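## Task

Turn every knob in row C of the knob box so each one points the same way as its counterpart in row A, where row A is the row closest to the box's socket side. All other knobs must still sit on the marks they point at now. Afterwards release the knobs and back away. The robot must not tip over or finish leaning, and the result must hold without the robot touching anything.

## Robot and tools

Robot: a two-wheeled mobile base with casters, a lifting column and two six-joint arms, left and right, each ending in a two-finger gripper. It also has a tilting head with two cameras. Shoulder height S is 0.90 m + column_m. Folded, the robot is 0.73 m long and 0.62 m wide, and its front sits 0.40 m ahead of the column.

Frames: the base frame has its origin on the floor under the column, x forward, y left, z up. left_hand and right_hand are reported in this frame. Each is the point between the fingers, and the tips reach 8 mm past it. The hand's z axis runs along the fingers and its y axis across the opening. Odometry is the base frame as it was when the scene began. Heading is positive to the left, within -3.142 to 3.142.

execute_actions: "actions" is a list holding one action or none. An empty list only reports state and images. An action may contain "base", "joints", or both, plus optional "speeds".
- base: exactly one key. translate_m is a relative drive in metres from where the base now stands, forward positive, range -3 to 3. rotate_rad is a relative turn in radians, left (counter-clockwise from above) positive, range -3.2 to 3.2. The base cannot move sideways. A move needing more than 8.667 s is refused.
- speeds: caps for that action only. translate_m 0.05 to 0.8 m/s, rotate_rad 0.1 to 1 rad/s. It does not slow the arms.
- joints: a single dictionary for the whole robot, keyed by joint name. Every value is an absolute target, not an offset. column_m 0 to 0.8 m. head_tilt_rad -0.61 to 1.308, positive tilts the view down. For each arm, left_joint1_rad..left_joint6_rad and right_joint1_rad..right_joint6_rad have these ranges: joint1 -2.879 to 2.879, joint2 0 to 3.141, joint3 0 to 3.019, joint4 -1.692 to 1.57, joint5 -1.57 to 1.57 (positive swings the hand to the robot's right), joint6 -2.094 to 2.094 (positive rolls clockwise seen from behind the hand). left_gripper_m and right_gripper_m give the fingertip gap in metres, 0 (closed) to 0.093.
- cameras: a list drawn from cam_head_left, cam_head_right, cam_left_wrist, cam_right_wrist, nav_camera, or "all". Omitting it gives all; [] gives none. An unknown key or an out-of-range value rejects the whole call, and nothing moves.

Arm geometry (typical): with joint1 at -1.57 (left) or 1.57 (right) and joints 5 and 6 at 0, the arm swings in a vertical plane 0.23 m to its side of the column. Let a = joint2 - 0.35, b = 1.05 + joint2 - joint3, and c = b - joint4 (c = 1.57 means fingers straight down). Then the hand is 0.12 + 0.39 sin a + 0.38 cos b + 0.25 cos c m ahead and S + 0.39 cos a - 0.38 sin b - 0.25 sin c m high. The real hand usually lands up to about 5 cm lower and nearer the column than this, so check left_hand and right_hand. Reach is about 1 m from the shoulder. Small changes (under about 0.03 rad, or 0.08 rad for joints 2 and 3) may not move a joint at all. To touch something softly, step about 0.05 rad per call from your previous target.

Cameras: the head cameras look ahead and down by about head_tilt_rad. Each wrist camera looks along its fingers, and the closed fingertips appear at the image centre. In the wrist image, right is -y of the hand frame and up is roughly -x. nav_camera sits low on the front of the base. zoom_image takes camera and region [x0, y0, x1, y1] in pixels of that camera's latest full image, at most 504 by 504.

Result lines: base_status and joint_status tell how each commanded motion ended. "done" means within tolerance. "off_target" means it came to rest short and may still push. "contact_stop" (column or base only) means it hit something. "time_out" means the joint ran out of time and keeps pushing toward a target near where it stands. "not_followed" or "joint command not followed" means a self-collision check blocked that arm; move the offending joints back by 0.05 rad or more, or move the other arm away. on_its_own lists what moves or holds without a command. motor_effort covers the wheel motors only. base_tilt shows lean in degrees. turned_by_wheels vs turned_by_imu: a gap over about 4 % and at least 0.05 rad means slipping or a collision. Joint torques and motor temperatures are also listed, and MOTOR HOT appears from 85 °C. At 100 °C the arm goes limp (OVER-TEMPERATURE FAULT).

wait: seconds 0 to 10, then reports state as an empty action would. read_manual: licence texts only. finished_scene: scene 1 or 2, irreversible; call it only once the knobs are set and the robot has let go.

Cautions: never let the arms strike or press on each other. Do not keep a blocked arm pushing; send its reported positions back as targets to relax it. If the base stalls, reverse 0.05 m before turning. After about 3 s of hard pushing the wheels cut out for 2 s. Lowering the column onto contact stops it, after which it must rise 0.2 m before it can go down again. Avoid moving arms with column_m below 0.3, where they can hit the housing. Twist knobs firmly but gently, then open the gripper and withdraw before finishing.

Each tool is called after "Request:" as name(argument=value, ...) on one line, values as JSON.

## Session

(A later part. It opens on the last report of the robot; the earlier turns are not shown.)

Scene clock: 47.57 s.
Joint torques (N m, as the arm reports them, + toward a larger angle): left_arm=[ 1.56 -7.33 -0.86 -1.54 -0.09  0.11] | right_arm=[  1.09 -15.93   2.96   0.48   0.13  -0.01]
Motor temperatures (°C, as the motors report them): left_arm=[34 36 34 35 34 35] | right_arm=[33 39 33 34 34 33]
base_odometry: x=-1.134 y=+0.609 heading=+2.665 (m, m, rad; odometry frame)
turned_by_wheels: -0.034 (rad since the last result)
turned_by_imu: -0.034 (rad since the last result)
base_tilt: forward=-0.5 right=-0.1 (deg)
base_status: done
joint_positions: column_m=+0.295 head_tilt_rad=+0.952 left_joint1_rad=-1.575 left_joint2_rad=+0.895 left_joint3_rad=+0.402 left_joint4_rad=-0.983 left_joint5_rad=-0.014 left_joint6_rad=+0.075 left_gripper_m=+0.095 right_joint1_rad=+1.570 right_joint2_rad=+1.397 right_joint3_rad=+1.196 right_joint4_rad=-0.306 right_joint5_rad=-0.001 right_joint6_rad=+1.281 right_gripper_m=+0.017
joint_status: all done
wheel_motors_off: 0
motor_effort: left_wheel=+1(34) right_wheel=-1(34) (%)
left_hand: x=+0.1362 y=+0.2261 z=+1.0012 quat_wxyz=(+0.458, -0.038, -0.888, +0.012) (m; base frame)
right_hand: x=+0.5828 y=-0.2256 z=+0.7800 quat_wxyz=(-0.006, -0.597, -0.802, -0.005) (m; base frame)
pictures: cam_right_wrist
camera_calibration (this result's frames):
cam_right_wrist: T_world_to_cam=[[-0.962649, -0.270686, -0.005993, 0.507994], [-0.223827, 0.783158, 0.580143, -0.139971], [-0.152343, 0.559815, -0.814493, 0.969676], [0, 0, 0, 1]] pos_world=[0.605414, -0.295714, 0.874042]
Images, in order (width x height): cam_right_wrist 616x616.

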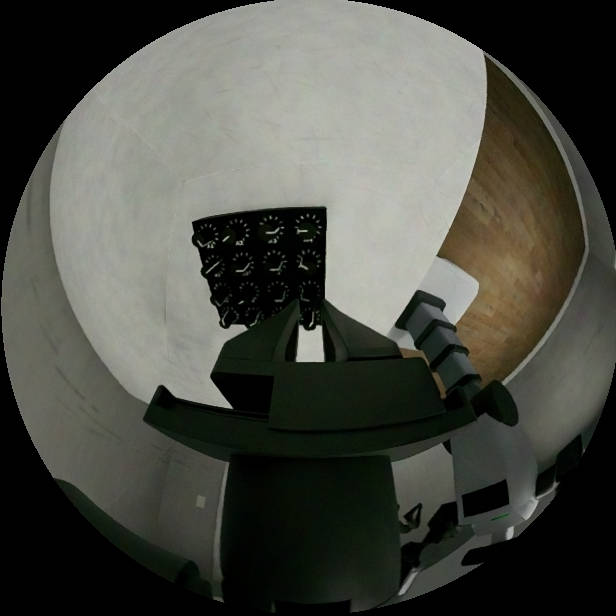

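Request:
execute_actions(actions=[{"joints":{"column_m":0.278},"base":{"rotate_rad":0.004}}], cameras=[])

Request:
execute_actions(actions=[{"joints":{"right_gripper_m":0.003}}], cameras=[])

Request:
execute_actions(actions=[{"joints":{"right_joint6_rad":1.01}}], cameras=[])

Request:
execute_actions(actions=[{"joints":{"right_gripper_m":0.017}}], cameras=[])

Request:
execute_actions(actions=[{"joints":{"column_m":0.30}}], cameras=[])

Request:
execute_actions(actions=[{"base":{"translate_m":-0.05},"joints":{"right_joint6_rad":0}}], cameras=["cam_right_wrist"])

Request:
zoom_image(camera="cam_right_wrist", region=[210,90,410,290])

Scene clock: 48.60 s.
Joint torques (N m, as the arm reports them, + toward a larger angle): left_arm=[ 1.55 -7.43 -0.91 -1.54 -0.1   0.11] | right_arm=[  0.03 -14.91   2.79   0.53   0.05   0.  ]
Motor temperatures (°C, as the motors report them): left_arm=[34 36 34 35 34 35] | right_arm=[33 39 33 34 34 33]
base_odometry: x=-1.134 y=+0.609 heading=+2.668 (m, m, rad; odometry frame)
turned_by_wheels: +0.003 (rad since the last result)
turned_by_imu: +0.003 (rad since the last result)
base_tilt: forward=-0.4 right=-0.2 (deg)
base_status: done
joint_positions: column_m=+0.278 head_tilt_rad=+0.952 left_joint1_rad=-1.575 left_joint2_rad=+0.895 left_joint3_rad=+0.402 left_joint4_rad=-0.983 left_joint5_rad=-0.014 left_joint6_rad=+0.075 left_gripper_m=+0.095 right_joint1_rad=+1.572 right_joint2_rad=+1.397 right_joint3_rad=+1.196 right_joint4_rad=-0.306 right_joint5_rad=-0.001 right_joint6_rad=+1.281 right_gripper_m=+0.017
joint_status: all done
wheel_motors_off: 0
motor_effort: left_wheel=-1(19) right_wheel=+3(26) (%)
left_hand: x=+0.1364 y=+0.2261 z=+0.9842 quat_wxyz=(+0.458, -0.038, -0.888, +0.012) (m; base frame)
right_hand: x=+0.5828 y=-0.2246 z=+0.7631 quat_wxyz=(-0.006, -0.597, -0.802, -0.006) (m; base frame)
pictures: none
No camera images: the call's "cameras" was empty. Leave "cameras" out to get every camera's image.

Scene clock: 49.07 s.
Joint torques (N m, as the arm reports them, + toward a larger angle): left_arm=[ 1.54 -7.31 -0.91 -1.53 -0.09  0.11] | right_arm=[  0.73 -14.96   2.66   0.46   0.05   0.  ]
Motor temperatures (°C, as the motors report them): left_arm=[34 36 34 35 34 35] | right_arm=[33 39 33 34 34 33]
base_odometry: x=-1.134 y=+0.609 heading=+2.668 (m, m, rad; odometry frame)
turned_by_wheels: +0.000 (rad since the last result)
turned_by_imu: +0.000 (rad since the last result)
base_tilt: forward=-0.3 right=-0.2 (deg)
base_status: not commanded
joint_positions: column_m=+0.278 head_tilt_rad=+0.952 left_joint1_rad=-1.575 left_joint2_rad=+0.895 left_joint3_rad=+0.402 left_joint4_rad=-0.983 left_joint5_rad=-0.014 left_joint6_rad=+0.075 left_gripper_m=+0.095 right_joint1_rad=+1.572 right_joint2_rad=+1.397 right_joint3_rad=+1.196 right_joint4_rad=-0.306 right_joint5_rad=-0.001 right_joint6_rad=+1.280 right_gripper_m=+0.009
joint_status: right_gripper_m off_target (ended at +0.009, target +0.003)
wheel_motors_off: 0
motor_effort: left_wheel=-2(2) right_wheel=+3(2) (%)
left_hand: x=+0.1364 y=+0.2261 z=+0.9842 quat_wxyz=(+0.458, -0.038, -0.888, +0.012) (m; base frame)
right_hand: x=+0.5828 y=-0.2246 z=+0.7631 quat_wxyz=(-0.006, -0.597, -0.802, -0.006) (m; base frame)
pictures: none
No camera images: the call's "cameras" was empty. Leave "cameras" out to get every camera's image.

Scene clock: 49.93 s.
Joint torques (N m, as the arm reports them, + toward a larger angle): left_arm=[ 1.57 -7.39 -0.9  -1.53 -0.09  0.11] | right_arm=[ -0.37 -15.14   2.59   0.46   0.03  -0.04]
Motor temperatures (°C, as the motors report them): left_arm=[34 36 34 35 34 35] | right_arm=[33 39 33 34 34 33]
base_odometry: x=-1.134 y=+0.609 heading=+2.668 (m, m, rad; odometry frame)
turned_by_wheels: +0.000 (rad since the last result)
turned_by_imu: +0.000 (rad since the last result)
base_tilt: forward=-0.4 right=-0.1 (deg)
base_status: not commanded
joint_positions: column_m=+0.278 head_tilt_rad=+0.952 left_joint1_rad=-1.575 left_joint2_rad=+0.895 left_joint3_rad=+0.402 left_joint4_rad=-0.983 left_joint5_rad=-0.014 left_joint6_rad=+0.075 left_gripper_m=+0.095 right_joint1_rad=+1.572 right_joint2_rad=+1.397 right_joint3_rad=+1.196 right_joint4_rad=-0.306 right_joint5_rad=-0.001 right_joint6_rad=+1.023 right_gripper_m=+0.009
joint_status: all done
wheel_motors_off: 0
motor_effort: left_wheel=-1(1) right_wheel=+2(2) (%)
left_hand: x=+0.1364 y=+0.2261 z=+0.9842 quat_wxyz=(+0.458, -0.038, -0.888, +0.012) (m; base frame)
right_hand: x=+0.5828 y=-0.2246 z=+0.7631 quat_wxyz=(-0.007, -0.489, -0.872, -0.005) (m; base frame)
pictures: none
No camera images: the call's "cameras" was empty. Leave "cameras" out to get every camera's image.

Scene clock: 50.40 s.
Joint torques (N m, as the arm reports them, + toward a larger angle): left_arm=[ 1.56 -7.44 -0.87 -1.52 -0.1   0.1 ] | right_arm=[  0.66 -15.34   2.66   0.42   0.09   0.  ]
Motor temperatures (°C, as the motors report them): left_arm=[34 36 34 35 34 35] | right_arm=[33 39 33 34 34 33]
base_odometry: x=-1.134 y=+0.609 heading=+2.668 (m, m, rad; odometry frame)
turned_by_wheels: +0.000 (rad since the last result)
turned_by_imu: +0.000 (rad since the last result)
base_tilt: forward=-0.2 right=-0.1 (deg)
base_status: not commanded
joint_positions: column_m=+0.278 head_tilt_rad=+0.952 left_joint1_rad=-1.575 left_joint2_rad=+0.895 left_joint3_rad=+0.402 left_joint4_rad=-0.983 left_joint5_rad=-0.014 left_joint6_rad=+0.075 left_gripper_m=+0.095 right_joint1_rad=+1.572 right_joint2_rad=+1.397 right_joint3_rad=+1.196 right_joint4_rad=-0.306 right_joint5_rad=-0.001 right_joint6_rad=+1.022 right_gripper_m=+0.017
joint_status: all done
wheel_motors_off: 0
motor_effort: left_wheel=+0(1) right_wheel=+4(3) (%)
left_hand: x=+0.1364 y=+0.2261 z=+0.9842 quat_wxyz=(+0.458, -0.038, -0.888, +0.012) (m; base frame)
right_hand: x=+0.5828 y=-0.2246 z=+0.7631 quat_wxyz=(-0.007, -0.489, -0.872, -0.005) (m; base frame)
pictures: none
No camera images: the call's "cameras" was empty. Leave "cameras" out to get every camera's image.

Scene clock: 51.27 s.
Joint torques (N m, as the arm reports them, + toward a larger angle): left_arm=[ 1.47 -7.35 -0.89 -1.58 -0.09  0.1 ] | right_arm=[  0.25 -14.82   2.77   0.33   0.09  -0.02]
Motor temperatures (°C, as the motors report them): left_arm=[34 36 34 35 34 35] | right_arm=[33 39 34 34 34 33]
base_odometry: x=-1.134 y=+0.609 heading=+2.668 (m, m, rad; odometry frame)
turned_by_wheels: +0.000 (rad since the last result)
turned_by_imu: +0.000 (rad since the last result)
base_tilt: forward=+0.0 right=-0.1 (deg)
base_status: not commanded
joint_positions: column_m=+0.300 head_tilt_rad=+0.952 left_joint1_rad=-1.575 left_joint2_rad=+0.895 left_joint3_rad=+0.402 left_joint4_rad=-0.983 left_joint5_rad=-0.014 left_joint6_rad=+0.075 left_gripper_m=+0.095 right_joint1_rad=+1.572 right_joint2_rad=+1.397 right_joint3_rad=+1.196 right_joint4_rad=-0.306 right_joint5_rad=-0.001 right_joint6_rad=+1.022 right_gripper_m=+0.017
joint_status: all done
wheel_motors_off: 0
motor_effort: left_wheel=-2(0) right_wheel=+3(3) (%)
left_hand: x=+0.1364 y=+0.2261 z=+1.0061 quat_wxyz=(+0.458, -0.038, -0.888, +0.012) (m; base frame)
right_hand: x=+0.5828 y=-0.2246 z=+0.7850 quat_wxyz=(-0.007, -0.489, -0.872, -0.005) (m; base frame)
pictures: none
No camera images: the call's "cameras" was empty. Leave "cameras" out to get every camera's image.

Scene clock: 52.70 s.
Joint torques (N m, as the arm reports them, + toward a larger angle): left_arm=[ 1.54 -7.4  -0.92 -1.58 -0.1   0.1 ] | right_arm=[  1.28 -15.83   2.65   0.51  -0.08   0.02]
Motor temperatures (°C, as the motors report them): left_arm=[34 36 34 35 34 35] | right_arm=[33 39 34 34 34 33]
base_odometry: x=-1.090 y=+0.586 heading=+2.667 (m, m, rad; odometry frame)
turned_by_wheels: -0.001 (rad since the last result)
turned_by_imu: +0.000 (rad since the last result)
base_tilt: forward=-0.2 right=-0.3 (deg)
base_status: done
joint_positions: column_m=+0.300 head_tilt_rad=+0.952 left_joint1_rad=-1.575 left_joint2_rad=+0.895 left_joint3_rad=+0.403 left_joint4_rad=-0.983 left_joint5_rad=-0.014 left_joint6_rad=+0.075 left_gripper_m=+0.095 right_joint1_rad=+1.572 right_joint2_rad=+1.397 right_joint3_rad=+1.196 right_joint4_rad=-0.306 right_joint5_rad=-0.001 right_joint6_rad=+0.010 right_gripper_m=+0.017
joint_status: all done
wheel_motors_off: 0
motor_effort: left_wheel=-1(34) right_wheel=+0(42) (%)
left_hand: x=+0.1366 y=+0.2261 z=+1.0061 quat_wxyz=(+0.458, -0.038, -0.888, +0.012) (m; base frame)
right_hand: x=+0.5828 y=-0.2246 z=+0.7850 quat_wxyz=(-0.008, -0.005, -1.000, -0.001) (m; base frame)
pictures: cam_right_wrist
camera_calibration (this result's frames):
cam_right_wrist: T_world_to_cam=[[-0.025746, -0.999641, 0.00736595, -0.211943], [-0.821152, 0.0253502, 0.570146, 0.0421135], [-0.570128, 0.00863042, -0.82151, 1.0984], [0, 0, 0, 1]] pos_world=[0.655353, -0.222414, 0.879896]
Images, in order (width x height): cam_right_wrist 616x616.

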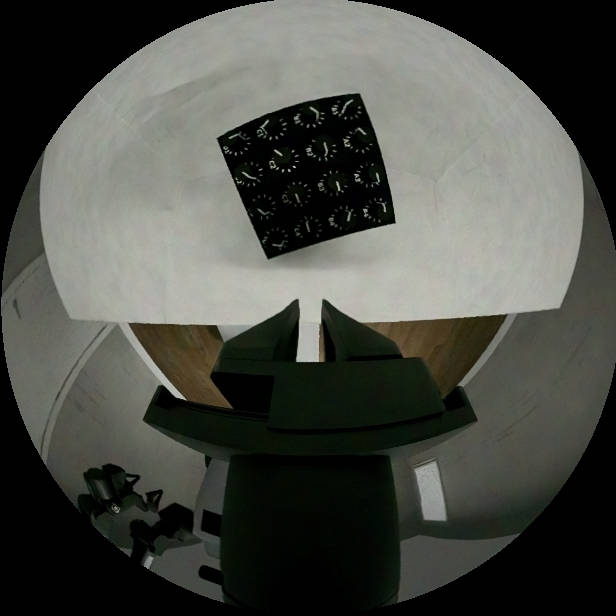

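Region (210, 90, 410, 290) of cam_right_wrist's 616x616 image, scaled by 2.520, with more detail than that image has.

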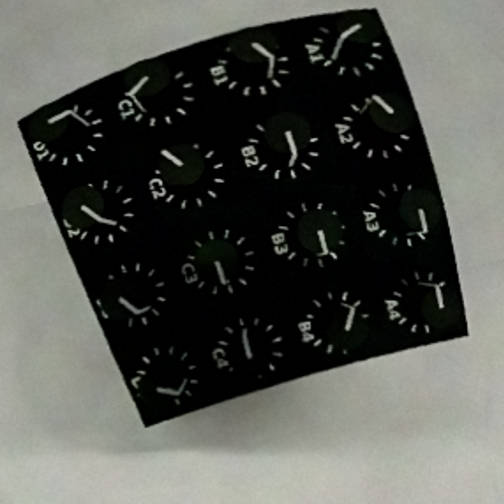

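Good.

Request:
execute_actions(actions=[{"base":{"translate_m":-0.3},"joints":{"column_m":0.38}}], cameras=[])

Request:
finished_scene(scene=1)

Scene clock: 54.80 s.
Joint torques (N m, as the arm reports them, + toward a larger angle): left_arm=[ 1.5  -7.22 -0.81 -1.53 -0.09  0.1 ] | right_arm=[  0.32 -15.1    2.8    0.34  -0.03   0.01]
Motor temperatures (°C, as the motors report them): left_arm=[34 36 34 35 34 35] | right_arm=[33 39 34 34 34 33]
base_odometry: x=-0.823 y=+0.449 heading=+2.668 (m, m, rad; odometry frame)
turned_by_wheels: +0.001 (rad since the last result)
turned_by_imu: +0.002 (rad since the last result)
base_tilt: forward=-0.3 right=-0.1 (deg)
base_status: done
joint_positions: column_m=+0.380 head_tilt_rad=+0.952 left_joint1_rad=-1.575 left_joint2_rad=+0.895 left_joint3_rad=+0.401 left_joint4_rad=-0.983 left_joint5_rad=-0.014 left_joint6_rad=+0.075 left_gripper_m=+0.095 right_joint1_rad=+1.572 right_joint2_rad=+1.397 right_joint3_rad=+1.195 right_joint4_rad=-0.306 right_joint5_rad=-0.001 right_joint6_rad=+0.010 right_gripper_m=+0.017
joint_status: all done
wheel_motors_off: 0
motor_effort: left_wheel=+0(34) right_wheel=-1(57) (%)
left_hand: x=+0.1358 y=+0.2261 z=+1.0863 quat_wxyz=(+0.458, -0.038, -0.888, +0.012) (m; base frame)
right_hand: x=+0.5821 y=-0.2246 z=+0.8648 quat_wxyz=(-0.007, -0.005, -1.000, -0.001) (m; base frame)
pictures: none
No camera images: the call's "cameras" was empty. Leave "cameras" out to get every camera's image.

The scene is finished: the task was done.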